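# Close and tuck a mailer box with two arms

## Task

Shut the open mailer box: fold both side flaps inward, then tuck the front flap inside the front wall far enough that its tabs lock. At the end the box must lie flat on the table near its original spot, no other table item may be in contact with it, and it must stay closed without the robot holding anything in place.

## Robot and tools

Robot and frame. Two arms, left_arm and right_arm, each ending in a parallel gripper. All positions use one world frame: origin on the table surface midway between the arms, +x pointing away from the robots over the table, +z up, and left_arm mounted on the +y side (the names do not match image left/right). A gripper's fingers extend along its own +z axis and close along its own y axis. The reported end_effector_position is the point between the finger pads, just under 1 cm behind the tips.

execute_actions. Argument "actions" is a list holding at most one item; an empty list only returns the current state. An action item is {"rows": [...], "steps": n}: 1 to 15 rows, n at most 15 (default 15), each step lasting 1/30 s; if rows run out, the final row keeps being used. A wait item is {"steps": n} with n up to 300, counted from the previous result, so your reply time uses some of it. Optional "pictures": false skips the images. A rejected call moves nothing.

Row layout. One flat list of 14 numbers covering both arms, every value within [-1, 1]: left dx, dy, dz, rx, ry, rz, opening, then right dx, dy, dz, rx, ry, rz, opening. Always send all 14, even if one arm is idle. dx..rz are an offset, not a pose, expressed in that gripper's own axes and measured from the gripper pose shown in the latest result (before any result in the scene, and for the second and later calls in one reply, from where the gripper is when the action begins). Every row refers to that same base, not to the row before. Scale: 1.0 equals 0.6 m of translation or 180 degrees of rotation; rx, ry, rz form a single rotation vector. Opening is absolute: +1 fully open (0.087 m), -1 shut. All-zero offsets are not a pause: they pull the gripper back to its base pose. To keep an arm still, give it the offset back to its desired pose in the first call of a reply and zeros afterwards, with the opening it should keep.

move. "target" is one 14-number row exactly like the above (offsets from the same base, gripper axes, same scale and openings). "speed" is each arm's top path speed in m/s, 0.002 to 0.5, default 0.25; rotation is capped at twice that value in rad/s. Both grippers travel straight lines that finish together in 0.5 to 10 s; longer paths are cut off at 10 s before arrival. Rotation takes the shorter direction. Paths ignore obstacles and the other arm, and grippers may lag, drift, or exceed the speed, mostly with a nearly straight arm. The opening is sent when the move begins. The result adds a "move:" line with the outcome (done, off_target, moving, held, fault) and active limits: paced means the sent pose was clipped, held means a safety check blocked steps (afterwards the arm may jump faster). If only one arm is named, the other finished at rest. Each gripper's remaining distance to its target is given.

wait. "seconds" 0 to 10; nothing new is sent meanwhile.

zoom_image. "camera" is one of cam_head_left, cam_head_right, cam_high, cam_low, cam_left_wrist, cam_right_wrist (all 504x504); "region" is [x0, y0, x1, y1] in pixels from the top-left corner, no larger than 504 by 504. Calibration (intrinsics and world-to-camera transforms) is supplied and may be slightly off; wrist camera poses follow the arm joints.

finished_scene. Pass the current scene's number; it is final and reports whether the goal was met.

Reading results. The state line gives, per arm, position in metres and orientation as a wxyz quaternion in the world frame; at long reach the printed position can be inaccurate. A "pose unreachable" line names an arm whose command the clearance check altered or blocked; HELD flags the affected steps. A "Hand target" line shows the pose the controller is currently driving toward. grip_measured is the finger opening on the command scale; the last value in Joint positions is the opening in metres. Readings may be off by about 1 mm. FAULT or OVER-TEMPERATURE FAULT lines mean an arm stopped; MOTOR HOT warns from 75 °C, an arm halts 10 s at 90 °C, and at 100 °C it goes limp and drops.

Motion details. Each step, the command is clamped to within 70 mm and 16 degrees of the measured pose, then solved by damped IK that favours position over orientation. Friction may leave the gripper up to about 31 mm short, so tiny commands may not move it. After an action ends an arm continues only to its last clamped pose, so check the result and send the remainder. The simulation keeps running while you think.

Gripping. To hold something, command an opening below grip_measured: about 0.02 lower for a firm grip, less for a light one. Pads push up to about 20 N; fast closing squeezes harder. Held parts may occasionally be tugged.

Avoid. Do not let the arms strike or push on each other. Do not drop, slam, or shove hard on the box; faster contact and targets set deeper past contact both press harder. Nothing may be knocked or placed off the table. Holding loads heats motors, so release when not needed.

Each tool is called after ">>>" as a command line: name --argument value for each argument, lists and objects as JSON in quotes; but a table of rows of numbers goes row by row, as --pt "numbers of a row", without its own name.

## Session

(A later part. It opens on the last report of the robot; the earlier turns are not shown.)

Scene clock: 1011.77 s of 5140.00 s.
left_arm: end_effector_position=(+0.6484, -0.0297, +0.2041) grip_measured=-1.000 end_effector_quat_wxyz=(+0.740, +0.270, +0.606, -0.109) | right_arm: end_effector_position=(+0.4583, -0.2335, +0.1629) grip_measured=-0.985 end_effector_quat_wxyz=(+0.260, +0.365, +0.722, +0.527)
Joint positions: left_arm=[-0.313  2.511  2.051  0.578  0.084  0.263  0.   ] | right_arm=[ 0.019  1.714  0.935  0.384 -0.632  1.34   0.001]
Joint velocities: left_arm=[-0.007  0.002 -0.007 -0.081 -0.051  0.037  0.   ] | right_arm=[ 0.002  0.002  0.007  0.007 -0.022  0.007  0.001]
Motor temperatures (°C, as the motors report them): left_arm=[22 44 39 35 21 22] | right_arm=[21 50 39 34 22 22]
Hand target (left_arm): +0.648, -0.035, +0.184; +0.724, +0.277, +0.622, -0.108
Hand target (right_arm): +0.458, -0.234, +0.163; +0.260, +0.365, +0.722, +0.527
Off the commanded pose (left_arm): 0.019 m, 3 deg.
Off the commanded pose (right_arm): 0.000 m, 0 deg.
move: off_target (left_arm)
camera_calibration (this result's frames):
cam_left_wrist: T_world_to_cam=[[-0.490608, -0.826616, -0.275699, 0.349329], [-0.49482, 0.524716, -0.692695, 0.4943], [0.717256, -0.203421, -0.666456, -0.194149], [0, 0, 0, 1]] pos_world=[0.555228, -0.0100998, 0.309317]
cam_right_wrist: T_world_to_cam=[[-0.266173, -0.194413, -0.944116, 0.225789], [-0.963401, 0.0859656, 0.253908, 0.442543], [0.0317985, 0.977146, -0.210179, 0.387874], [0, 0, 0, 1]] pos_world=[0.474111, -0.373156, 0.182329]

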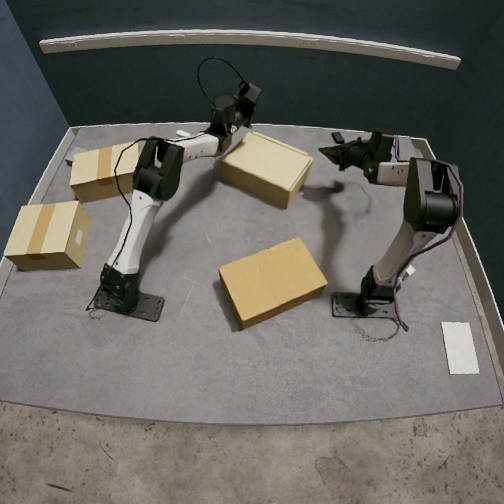

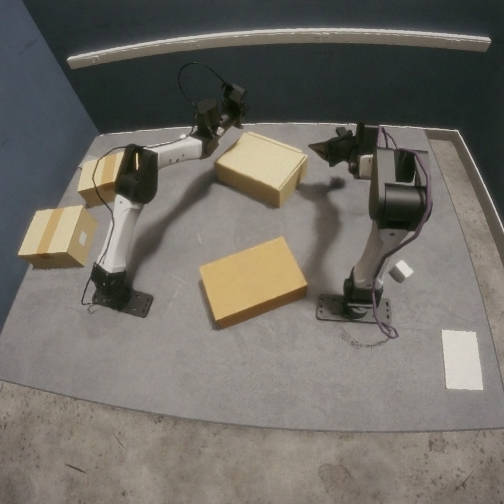

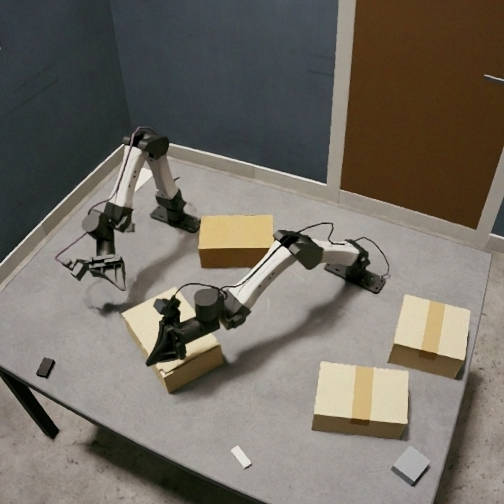

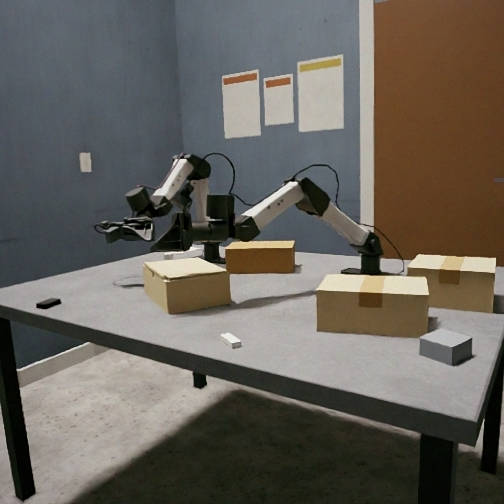

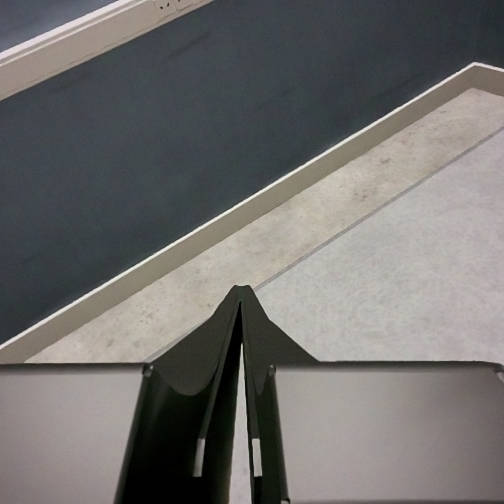

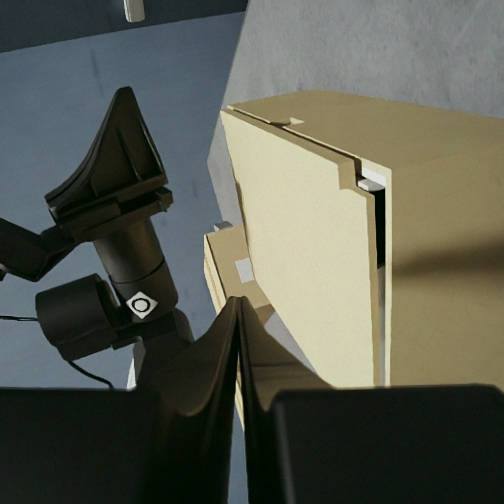

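>>> move --target '[0.155,-0.078,0.02,0,0.18,0,-1,0,0,0,0,0,0,-1]' --speed 0.08

Scene clock: 1017.70 s of 5140.00 s.
left_arm: end_effector_position=(+0.6586, -0.0537, +0.1226) grip_measured=-1.000 end_effector_quat_wxyz=(+0.606, +0.281, +0.742, -0.049) | right_arm: end_effector_position=(+0.4583, -0.2335, +0.1629) grip_measured=-0.985 end_effector_quat_wxyz=(+0.260, +0.365, +0.722, +0.527)
Joint positions: left_arm=[-0.377  2.905  2.868 -0.228 -0.099  0.255  0.   ] | right_arm=[ 0.019  1.714  0.935  0.384 -0.632  1.34   0.001]
Joint velocities: left_arm=[-0.002 -0.027 -0.007 -0.051 -0.007 -0.037  0.   ] | right_arm=[-0.017  0.007  0.002  0.037 -0.037  0.022  0.   ]
Motor temperatures (°C, as the motors report them): left_arm=[22 47 40 35 21 22] | right_arm=[21 50 39 34 22 22]
Hand target (left_arm): +0.655, -0.059, +0.104; +0.594, +0.286, +0.750, -0.049
Hand target (right_arm): +0.458, -0.234, +0.163; +0.260, +0.365, +0.722, +0.527
Off the commanded pose (left_arm): 0.019 m, 9 deg.
Off the commanded pose (right_arm): 0.000 m, 0 deg.
elbow stopped short (left arm): the move would have taken joint 3 (elbow) straighter than the controller allows; a more bent joint 3 avoids this.
move: off_target (left_arm)
camera_calibration (this result's frames):
cam_left_wrist: T_world_to_cam=[[-0.481428, -0.832344, -0.274646, 0.305545], [-0.740653, 0.553887, -0.38032, 0.580618], [0.46868, 0.0203207, -0.883134, -0.0584209], [0, 0, 0, 1]] pos_world=[0.604515, -0.0660908, 0.253144]
cam_right_wrist: T_world_to_cam=[[-0.266173, -0.194413, -0.944116, 0.225789], [-0.963401, 0.0859656, 0.253908, 0.442543], [0.0317985, 0.977146, -0.210179, 0.387874], [0, 0, 0, 1]] pos_world=[0.474111, -0.373156, 0.182329]

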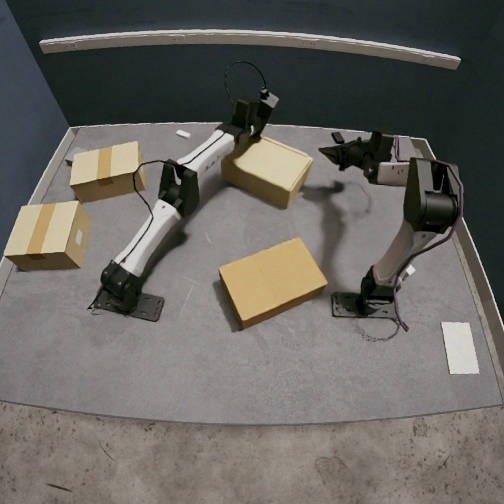

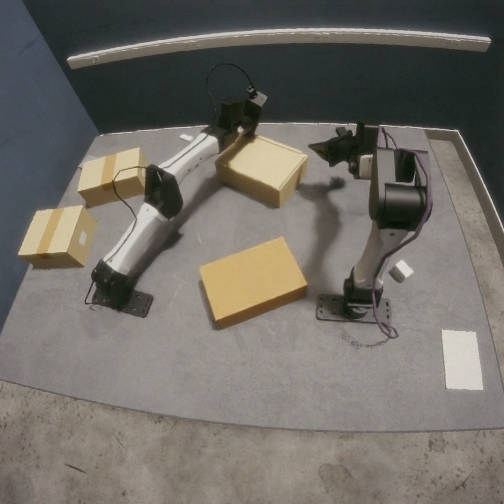

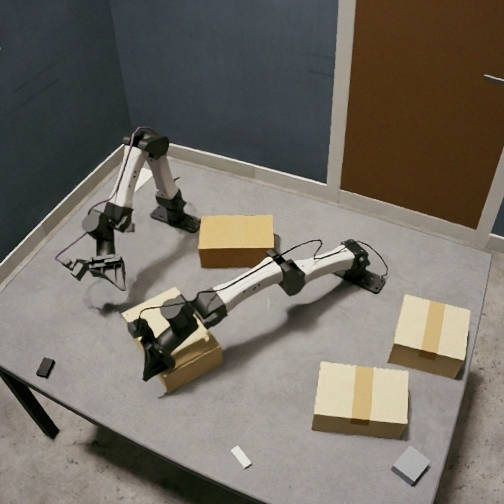

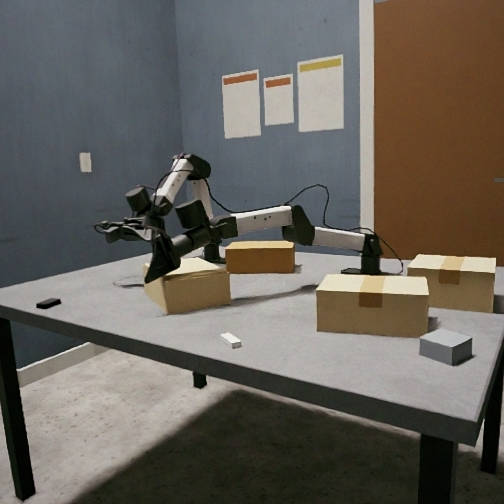

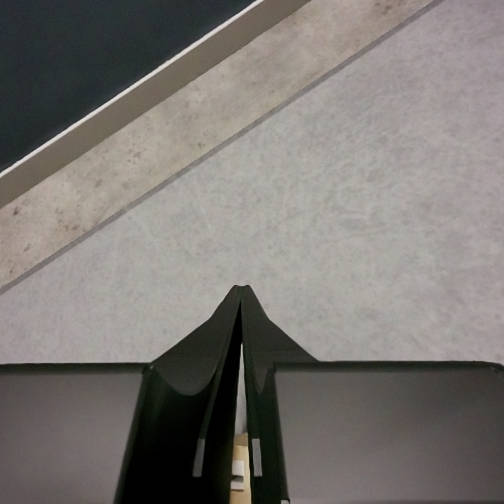

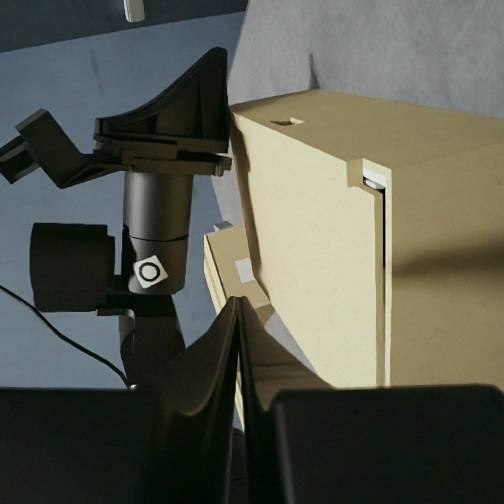

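>>> move --target '[0.098,-0.038,-0.197,0,0.1,0,-1,0,0,0,0,0,0,-1]' --speed 0.05

Scene clock: 1023.07 s of 5140.00 s.
left_arm: end_effector_position=(+0.5547, -0.0083, +0.1188) grip_measured=-1.000 end_effector_quat_wxyz=(+0.516, +0.274, +0.812, -0.014) | right_arm: end_effector_position=(+0.4583, -0.2335, +0.1629) grip_measured=-0.985 end_effector_quat_wxyz=(+0.260, +0.365, +0.722, +0.527)
Joint positions: left_arm=[-0.428  2.294  1.895 -0.1   -0.215  0.183  0.   ] | right_arm=[ 0.019  1.714  0.935  0.384 -0.632  1.34   0.001]
Joint velocities: left_arm=[-0.012 -0.017 -0.022 -0.022 -0.095  0.037  0.   ] | right_arm=[ 0.007  0.002 -0.007 -0.037  0.007 -0.007 -0.001]
Motor temperatures (°C, as the motors report them): left_arm=[22 50 40 35 21 22] | right_arm=[21 49 39 34 22 22]
Hand target (left_arm): +0.540, -0.006, +0.094; +0.481, +0.286, +0.829, -0.007
Hand target (right_arm): +0.458, -0.234, +0.163; +0.260, +0.365, +0.722, +0.527
Off the commanded pose (left_arm): 0.031 m, 5 deg.
Off the commanded pose (right_arm): 0.000 m, 0 deg.
move: off_target (left_arm)
camera_calibration (this result's frames):
cam_left_wrist: T_world_to_cam=[[-0.464089, -0.845341, -0.264614, 0.281336], [-0.841104, 0.514238, -0.167637, 0.507167], [0.277785, 0.144769, -0.949672, 0.100853], [0, 0, 0, 1]] pos_world=[0.52913, -0.0375803, 0.255243]
cam_right_wrist: T_world_to_cam=[[-0.266173, -0.194413, -0.944116, 0.225789], [-0.963401, 0.0859656, 0.253908, 0.442543], [0.0317985, 0.977146, -0.210179, 0.387874], [0, 0, 0, 1]] pos_world=[0.474111, -0.373156, 0.182329]

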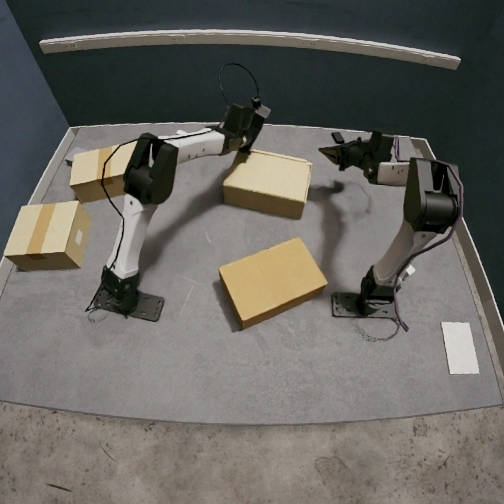

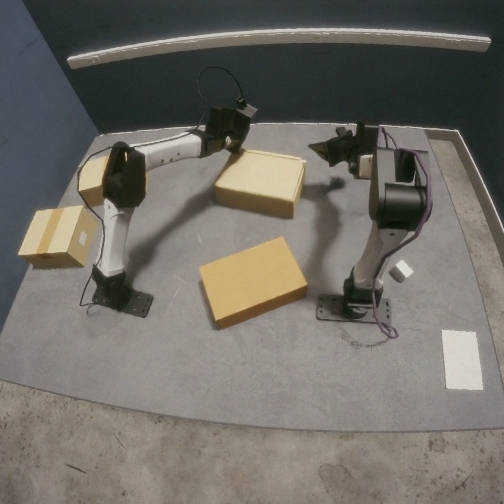

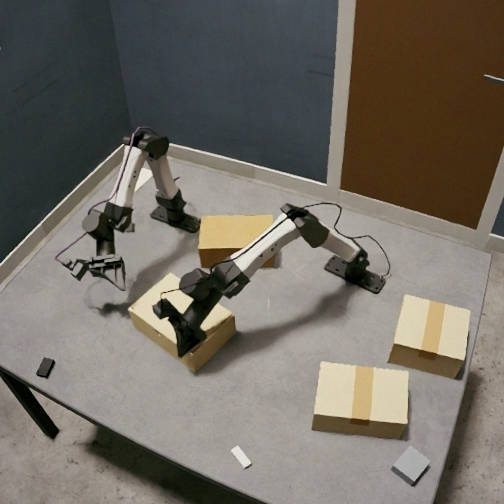

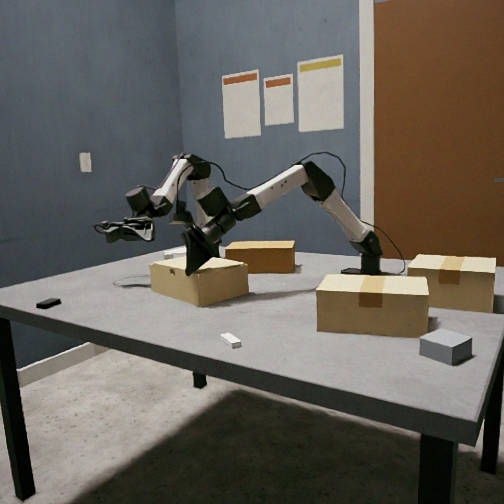

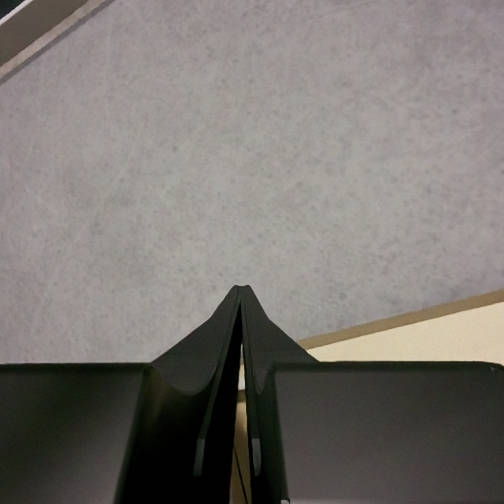

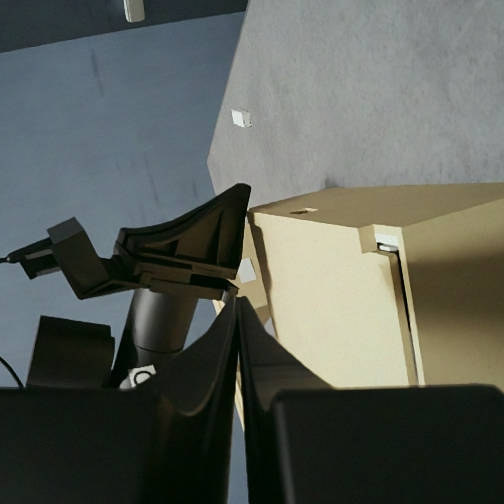

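>>> move --target '[0.118,-0.025,-0.122,0,0,0,-1,0.007,-0.037,-0.115,0,0,0,-1]' --speed 0.05

Scene clock: 1028.23 s of 5140.00 s.
left_arm: end_effector_position=(+0.4787, +0.0273, +0.1149) grip_measured=-1.000 end_effector_quat_wxyz=(+0.545, +0.261, +0.797, -0.018) | right_arm: end_effector_position=(+0.4046, -0.2713, +0.1636) grip_measured=-0.985 end_effector_quat_wxyz=(+0.262, +0.366, +0.720, +0.529)
Joint positions: left_arm=[-0.463  1.965  1.302  0.23  -0.256  0.167  0.   ] | right_arm=[-0.115  1.526  0.745  0.351 -0.753  1.278  0.001]
Joint velocities: left_arm=[-0.022  0.012 -0.022  0.007  0.007 -0.051  0.   ] | right_arm=[ 0.017 -0.017 -0.002 -0.007 -0.022 -0.022  0.   ]
Motor temperatures (°C, as the motors report them): left_arm=[22 51 39 35 21 22] | right_arm=[21 49 39 34 22 22]
Hand target (left_arm): +0.465, +0.030, +0.091; +0.516, +0.273, +0.812, -0.014
Hand target (right_arm): +0.398, -0.272, +0.162; +0.259, +0.366, +0.722, +0.528
Off the commanded pose (left_arm): 0.030 m, 4 deg.
Off the commanded pose (right_arm): 0.007 m, 0 deg.
move: off_target (left_arm)
camera_calibration (this result's frames):
cam_left_wrist: T_world_to_cam=[[-0.441209, -0.858785, -0.26043, 0.264015], [-0.833258, 0.499788, -0.236415, 0.428846], [0.33319, 0.112697, -0.9361, 0.0859048], [0, 0, 0, 1]] pos_world=[0.445203, 0.00271857, 0.250559]
cam_right_wrist: T_world_to_cam=[[-0.261858, -0.189569, -0.946305, 0.204747], [-0.964391, 0.0891307, 0.249008, 0.395951], [0.0371405, 0.977813, -0.206159, 0.423999], [0, 0, 0, 1]] pos_world=[0.419719, -0.411069, 0.182569]

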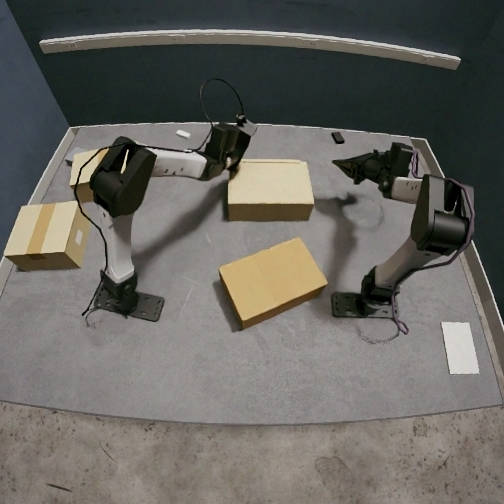

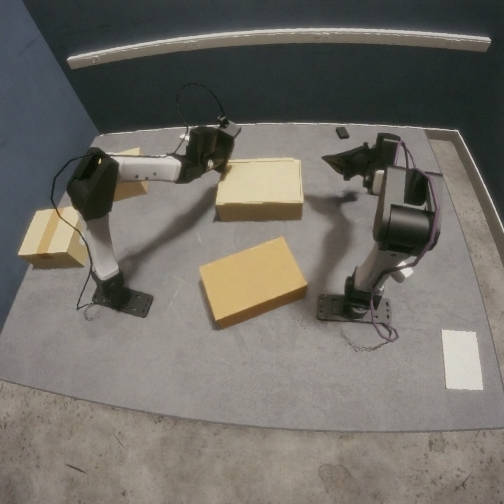

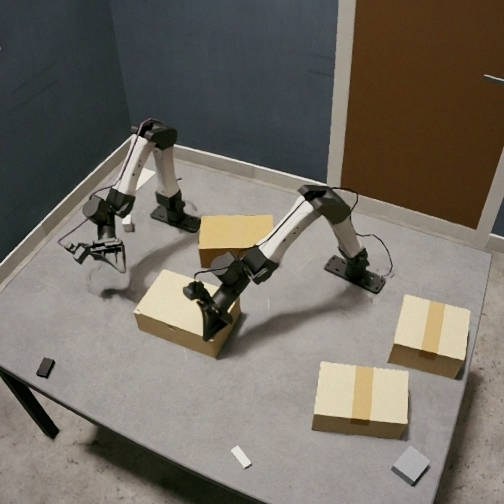

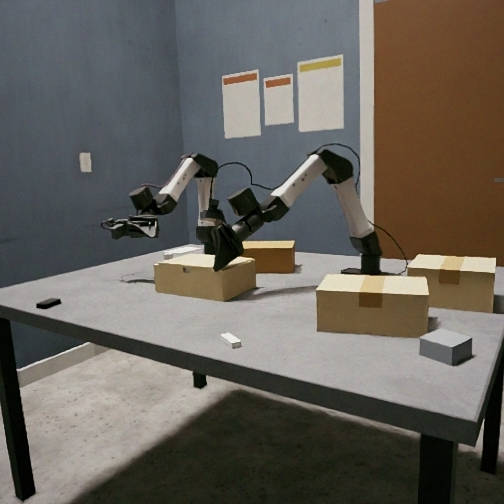

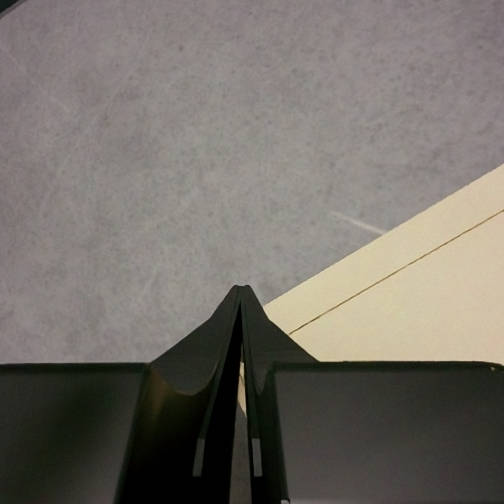

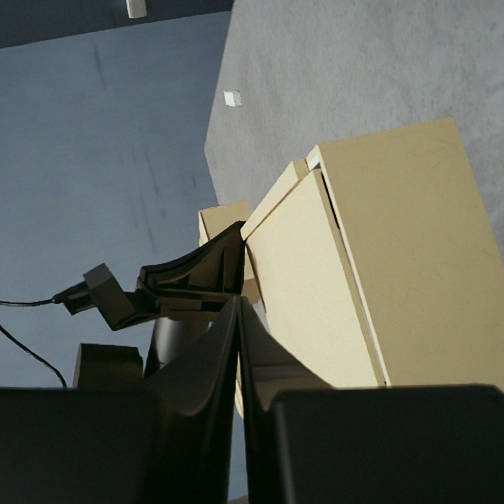

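>>> move --target '[-0.17,0.05,-0.2,0,0,0,-1,0,-0.16,0.052,0,0,0,-1]' --speed 0.1

>>> move --target '[0,0,0,0,0,0,-1,0.207,0.033,0.108,0,0,0,-1]' --speed 0.06

Scene clock: 1032.50 s of 5140.00 s.
left_arm: end_effector_position=(+0.4206, +0.0520, +0.2632) grip_measured=-1.000 end_effector_quat_wxyz=(+0.552, +0.257, +0.793, -0.020) | right_arm: end_effector_position=(+0.4081, -0.2717, +0.0716) grip_measured=-0.985 end_effector_quat_wxyz=(+0.266, +0.362, +0.719, +0.530)
Joint positions: left_arm=[-0.504  1.633  1.478 -0.263 -0.295  0.149  0.   ] | right_arm=[-0.115  1.851  0.6    0.833 -0.754  1.276  0.001]
Joint velocities: left_arm=[-0.002 -0.002  0.007  0.051 -0.007  0.066  0.   ] | right_arm=[-0.002 -0.012 -0.007  0.095 -0.066 -0.037  0.   ]
Motor temperatures (°C, as the motors report them): left_arm=[22 50 40 35 21 22] | right_arm=[21 49 38 34 22 22]
Hand target (left_arm): +0.416, +0.051, +0.262; +0.545, +0.261, +0.797, -0.019
Hand target (right_arm): +0.404, -0.270, +0.064; +0.262, +0.366, +0.720, +0.528
Off the commanded pose (left_arm): 0.005 m, 1 deg.
Off the commanded pose (right_arm): 0.010 m, 1 deg.
move: done
camera_calibration (this result's frames):
cam_left_wrist: T_world_to_cam=[[-0.435661, -0.862517, -0.257417, 0.295316], [-0.830287, 0.49552, -0.255114, 0.407008], [0.347595, 0.102588, -0.932016, 0.234644], [0, 0, 0, 1]] pos_world=[0.38503, 0.0289634, 0.398545]
cam_right_wrist: T_world_to_cam=[[-0.249523, -0.192348, -0.949074, 0.112968], [-0.967625, 0.0879356, 0.236579, 0.424135], [0.037952, 0.977379, -0.208062, 0.40501], [0, 0, 0, 1]] pos_world=[0.423221, -0.411415, 0.0911414]

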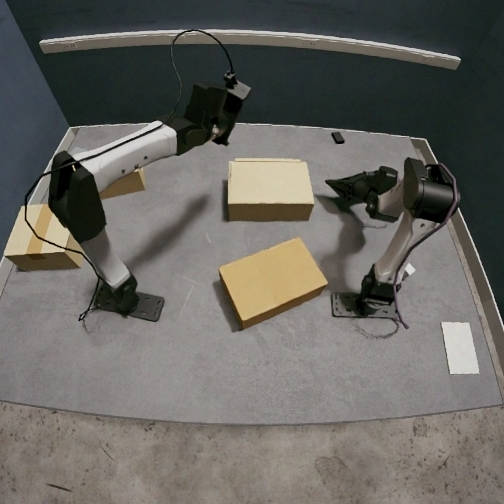

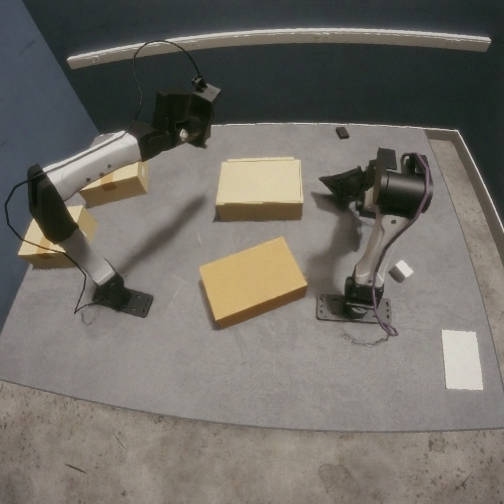

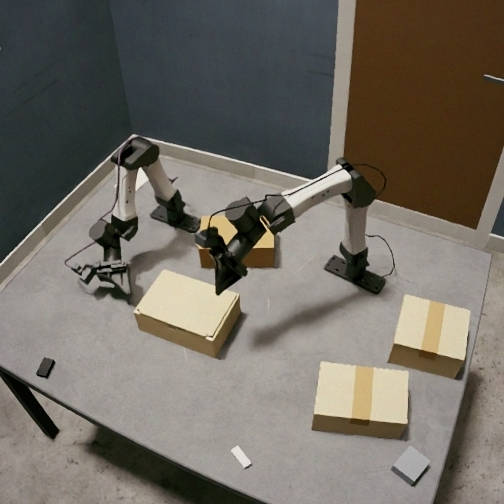

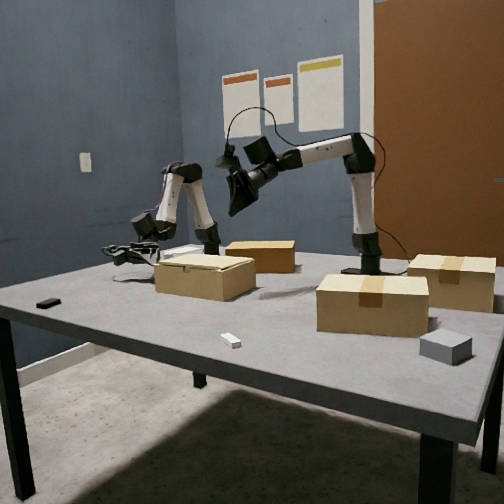

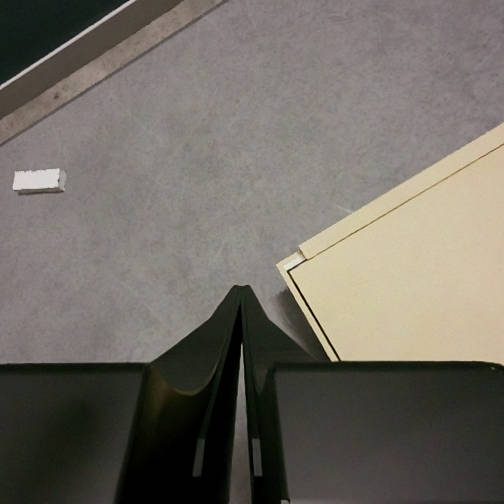

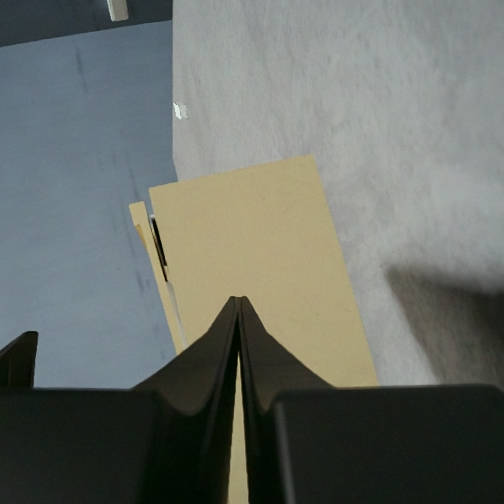

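Scene clock: 1035.13 s of 5140.00 s.
left_arm: end_effector_position=(+0.4205, +0.0521, +0.2631) grip_measured=-1.000 end_effector_quat_wxyz=(+0.552, +0.257, +0.793, -0.020) | right_arm: end_effector_position=(+0.3887, -0.1354, +0.0677) grip_measured=-0.985 end_effector_quat_wxyz=(+0.263, +0.360, +0.727, +0.522)
Joint positions: left_arm=[-0.504  1.633  1.478 -0.263 -0.295  0.149  0.   ] | right_arm=[ 0.362  1.851  0.557  0.955 -0.311  1.458  0.001]
Joint velocities: left_arm=[-0.002 -0.002 -0.007 -0.022  0.007 -0.007  0.   ] | right_arm=[-0.002 -0.017  0.007  0.007  0.007 -0.066  0.   ]
Motor temperatures (°C, as the motors report them): left_arm=[22 50 40 35 21 22] | right_arm=[21 49 38 34 22 22]
Hand target (left_arm): +0.421, +0.052, +0.263; +0.552, +0.257, +0.793, -0.020
Hand target (right_arm): +0.390, -0.133, +0.071; +0.267, +0.361, +0.721, +0.528
Off the commanded pose (left_arm): 0.000 m, 0 deg.
Off the commanded pose (right_arm): 0.005 m, 1 deg.
move: done
camera_calibration (this result's frames):
cam_left_wrist: T_world_to_cam=[[-0.435738, -0.862456, -0.257492, 0.295355], [-0.830364, 0.49558, -0.254748, 0.406871], [0.347317, 0.102809, -0.932095, 0.234709], [0, 0, 0, 1]] pos_world=[0.38503, 0.0289633, 0.398472]
cam_right_wrist: T_world_to_cam=[[-0.260822, -0.210895, -0.94207, 0.132008], [-0.965002, 0.084513, 0.248251, 0.391969], [0.027262, 0.973848, -0.225557, 0.276522], [0, 0, 0, 1]] pos_world=[0.405143, -0.274577, 0.0894253]

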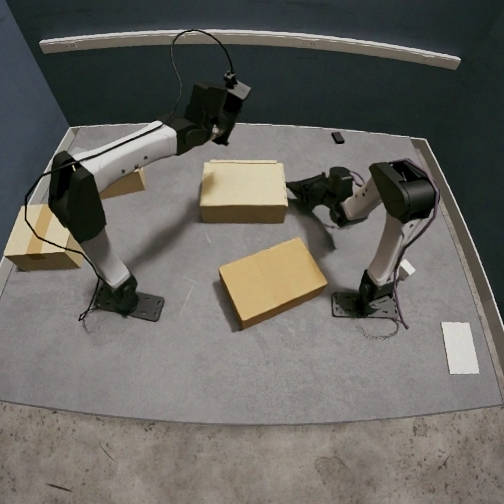

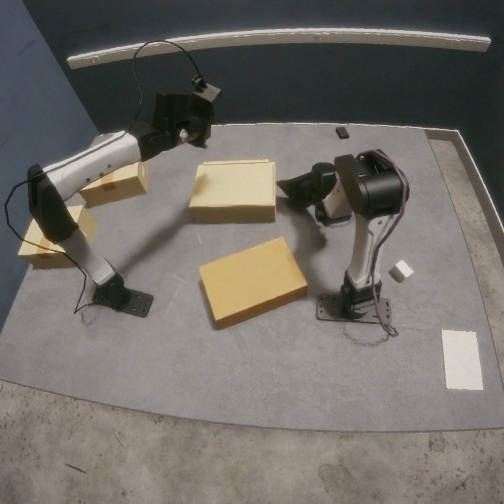

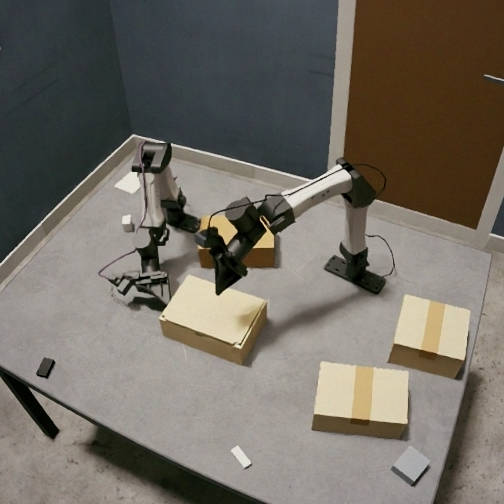

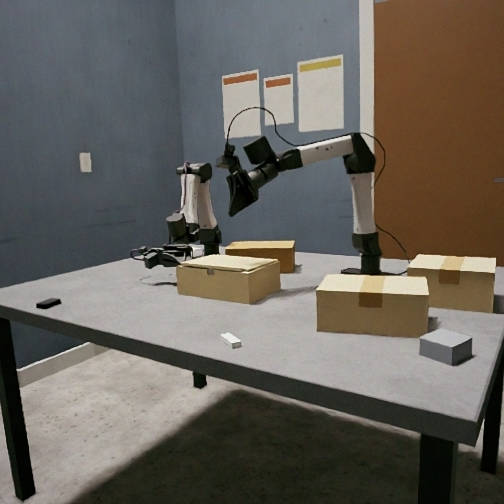

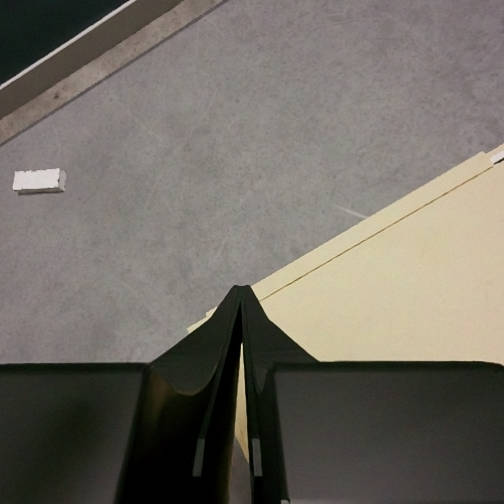

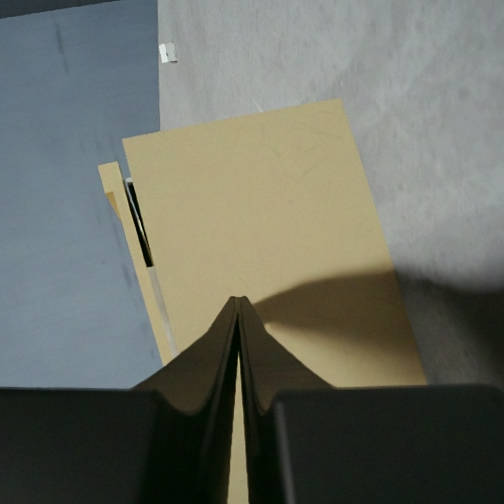

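>>> move --target '[0,0,0,0,0,0,-1,-0.10,0.10,-0.10,0,0,0,-1]' --speed 0.1

Scene clock: 1039.80 s of 5140.00 s.
left_arm: end_effector_position=(+0.4205, +0.0521, +0.2631) grip_measured=-1.000 end_effector_quat_wxyz=(+0.552, +0.257, +0.793, -0.020) | right_arm: end_effector_position=(+0.3897, -0.2043, +0.1290) grip_measured=-0.985 end_effector_quat_wxyz=(+0.251, +0.371, +0.729, +0.518)
Joint positions: left_arm=[-0.504  1.633  1.478 -0.263 -0.295  0.149  0.   ] | right_arm=[ 0.12   1.547  0.616  0.528 -0.535  1.375  0.001]
Joint velocities: left_arm=[ 0.007  0.007 -0.017 -0.037 -0.022  0.066  0.   ] | right_arm=[ 0.017  0.002  0.017 -0.037 -0.007  0.037 -0.001]
Motor temperatures (°C, as the motors report them): left_arm=[22 49 40 35 21 22] | right_arm=[21 48 38 34 22 22]
Hand target (left_arm): +0.421, +0.052, +0.263; +0.552, +0.257, +0.793, -0.020
Hand target (right_arm): +0.393, -0.206, +0.142; +0.262, +0.361, +0.726, +0.523
Off the commanded pose (left_arm): 0.000 m, 0 deg.
Off the commanded pose (right_arm): 0.016 m, 2 deg.
move: off_target (right_arm)
camera_calibration (this result's frames):
cam_left_wrist: T_world_to_cam=[[-0.435738, -0.862456, -0.257492, 0.295355], [-0.830364, 0.49558, -0.254748, 0.406871], [0.347317, 0.102809, -0.932095, 0.234709], [0, 0, 0, 1]] pos_world=[0.38503, 0.0289633, 0.398472]
cam_right_wrist: T_world_to_cam=[[-0.291795, -0.205283, -0.934192, 0.187759], [-0.956152, 0.0882107, 0.279271, 0.376866], [0.0250761, 0.974719, -0.222021, 0.358078], [0, 0, 0, 1]] pos_world=[0.406149, -0.343726, 0.149656]

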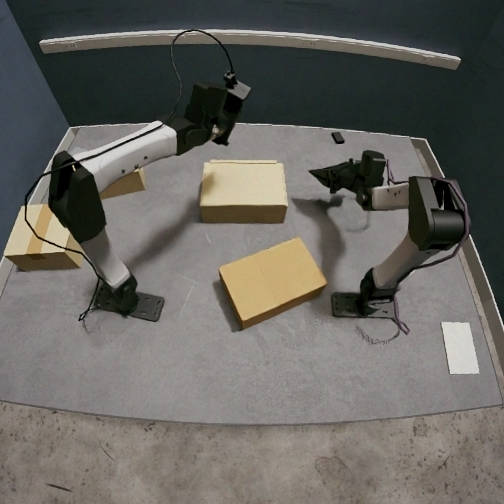

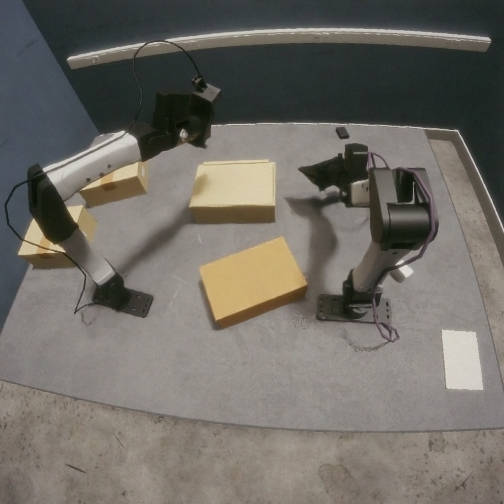

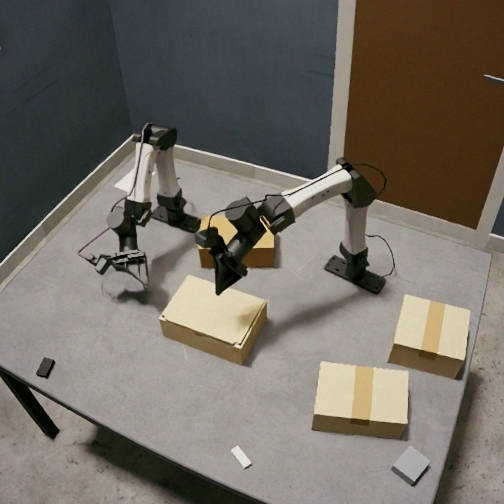

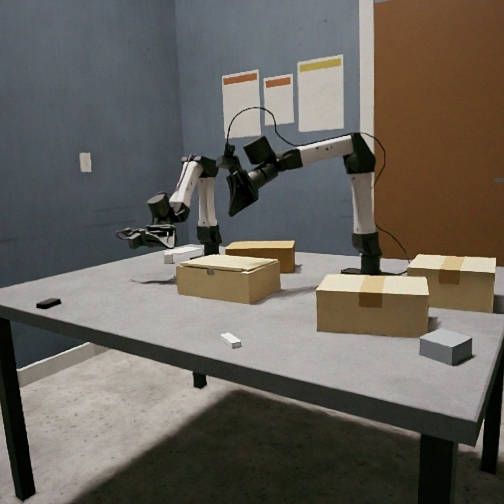

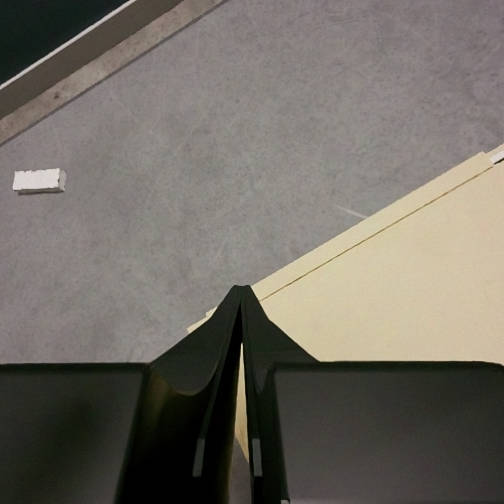

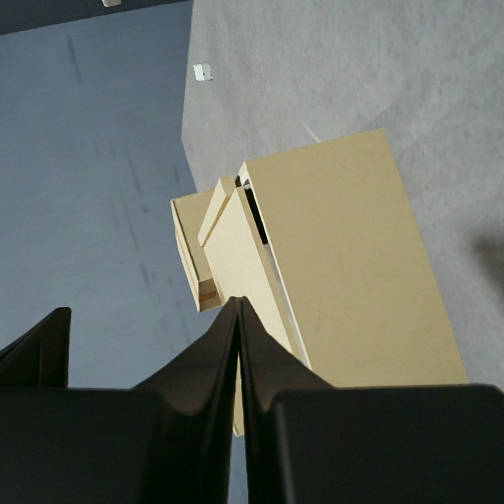

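>>> zoom_image --camera "cam_low" --region '[160, 230, 300, 320]'

>>> zoom_image --camera "cam_high" --region '[140, 260, 290, 380]'

Region (160, 230, 300, 320) of cam_low's 504x504 image, scaled by 3.600, with more detail than that image has; it fills the top 324 rows of this view, and the rest is white.

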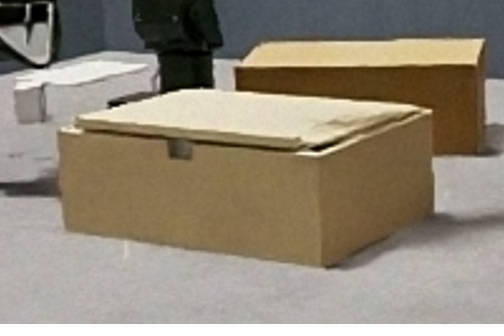

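Region (140, 260, 290, 380) of cam_high's 504x504 image, scaled by 3.360, with more detail than that image has; it fills the top 403 rows of this view, and the rest is white.

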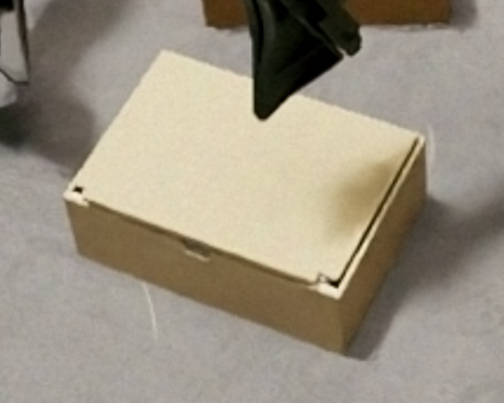

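>>> move --target '[0.183,-0.15,0.129,0,0,0,-1,0,0,0,0,0,0,-1]' --speed 0.06

>>> zoom_image --camera "cam_low" --region '[160, 200, 300, 320]'

Scene clock: 1049.13 s of 5140.00 s.
left_arm: end_effector_position=(+0.4262, -0.0103, +0.1299) grip_measured=-1.000 end_effector_quat_wxyz=(+0.564, +0.250, +0.786, -0.027) | right_arm: end_effector_position=(+0.3894, -0.2043, +0.1287) grip_measured=-0.985 end_effector_quat_wxyz=(+0.251, +0.371, +0.729, +0.517)
Joint positions: left_arm=[-0.616  1.88   1.212  0.264 -0.398  0.097  0.   ] | right_arm=[ 0.12   1.547  0.616  0.526 -0.536  1.374  0.001]
Joint velocities: left_arm=[-0.007 -0.017 -0.007  0.037 -0.022 -0.051  0.   ] | right_arm=[-0.022 -0.012  0.007  0.051  0.037 -0.066 -0.   ]
Motor temperatures (°C, as the motors report them): left_arm=[22 47 40 36 21 22] | right_arm=[21 48 38 34 22 22]
Hand target (left_arm): +0.421, -0.010, +0.113; +0.552, +0.257, +0.793, -0.021
Hand target (right_arm): +0.390, -0.204, +0.129; +0.251, +0.371, +0.729, +0.518
Off the commanded pose (left_arm): 0.018 m, 2 deg.
Off the commanded pose (right_arm): 0.000 m, 0 deg.
After step 90, 3.13 s passed at rest.
move: off_target (left_arm)
camera_calibration (this result's frames):
cam_left_wrist: T_world_to_cam=[[-0.429431, -0.868933, -0.246059, 0.205566], [-0.825033, 0.48828, -0.284436, 0.410073], [0.367301, 0.0808616, -0.92658, 0.105594], [0, 0, 0, 1]] pos_world=[0.387815, -0.0301461, 0.265062]
cam_right_wrist: T_world_to_cam=[[-0.292991, -0.205953, -0.93367, 0.187635], [-0.955819, 0.08741, 0.28066, 0.376225], [0.0238096, 0.97465, -0.222464, 0.358473], [0, 0, 0, 1]] pos_world=[0.406043, -0.343628, 0.149345]

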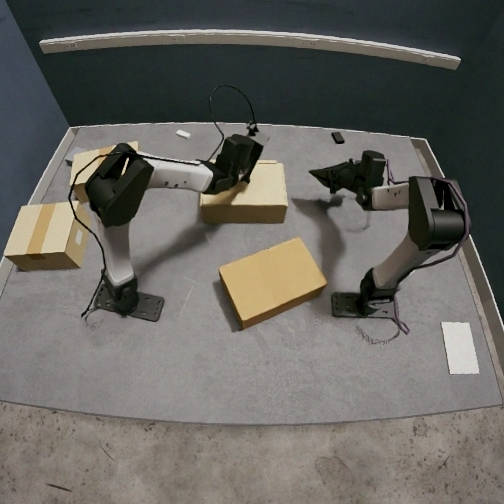

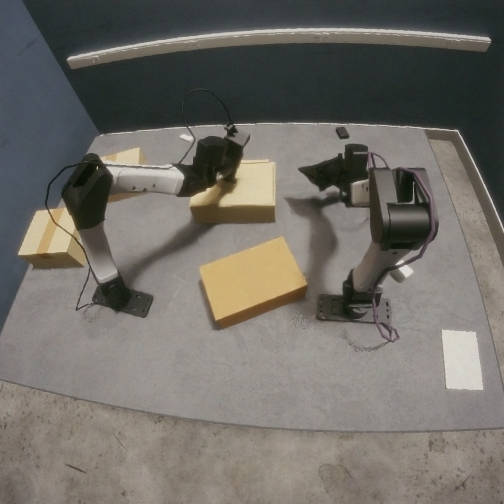

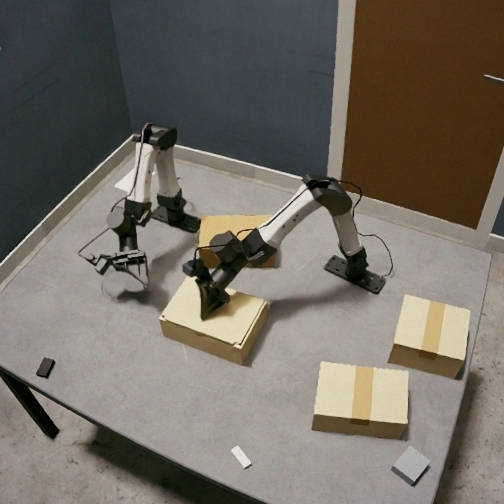

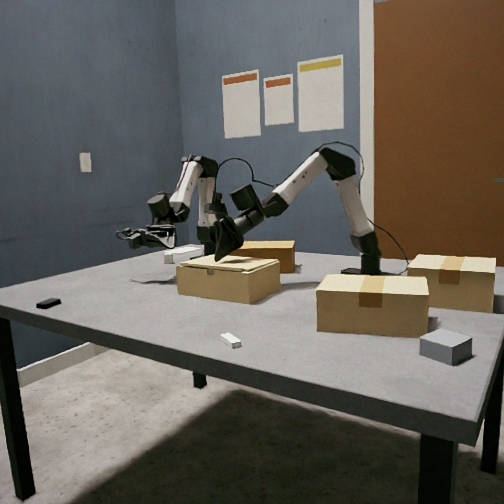

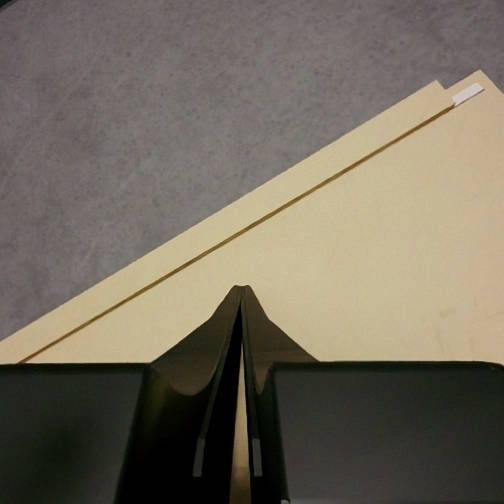

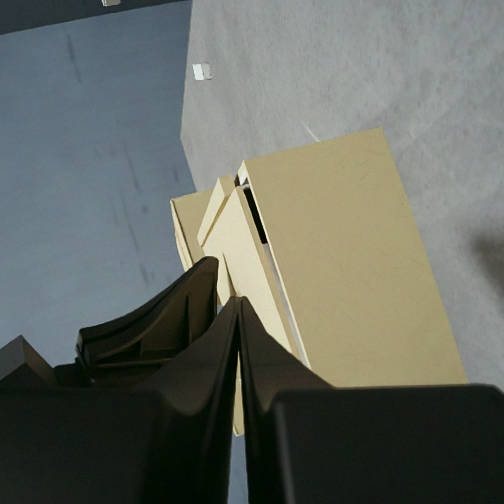

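Region (160, 200, 300, 320) of cam_low's 504x504 image, scaled by 3.600, with more detail than that image has; it fills the top 432 rows of this view, and the rest is white.

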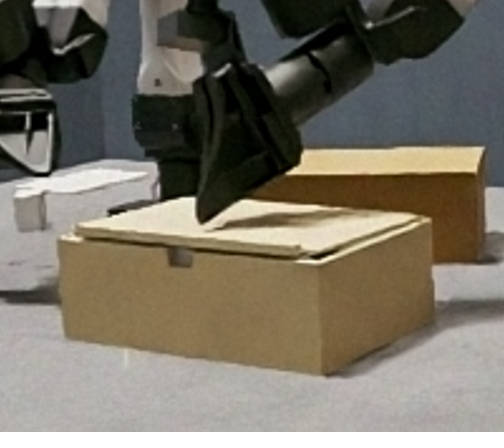

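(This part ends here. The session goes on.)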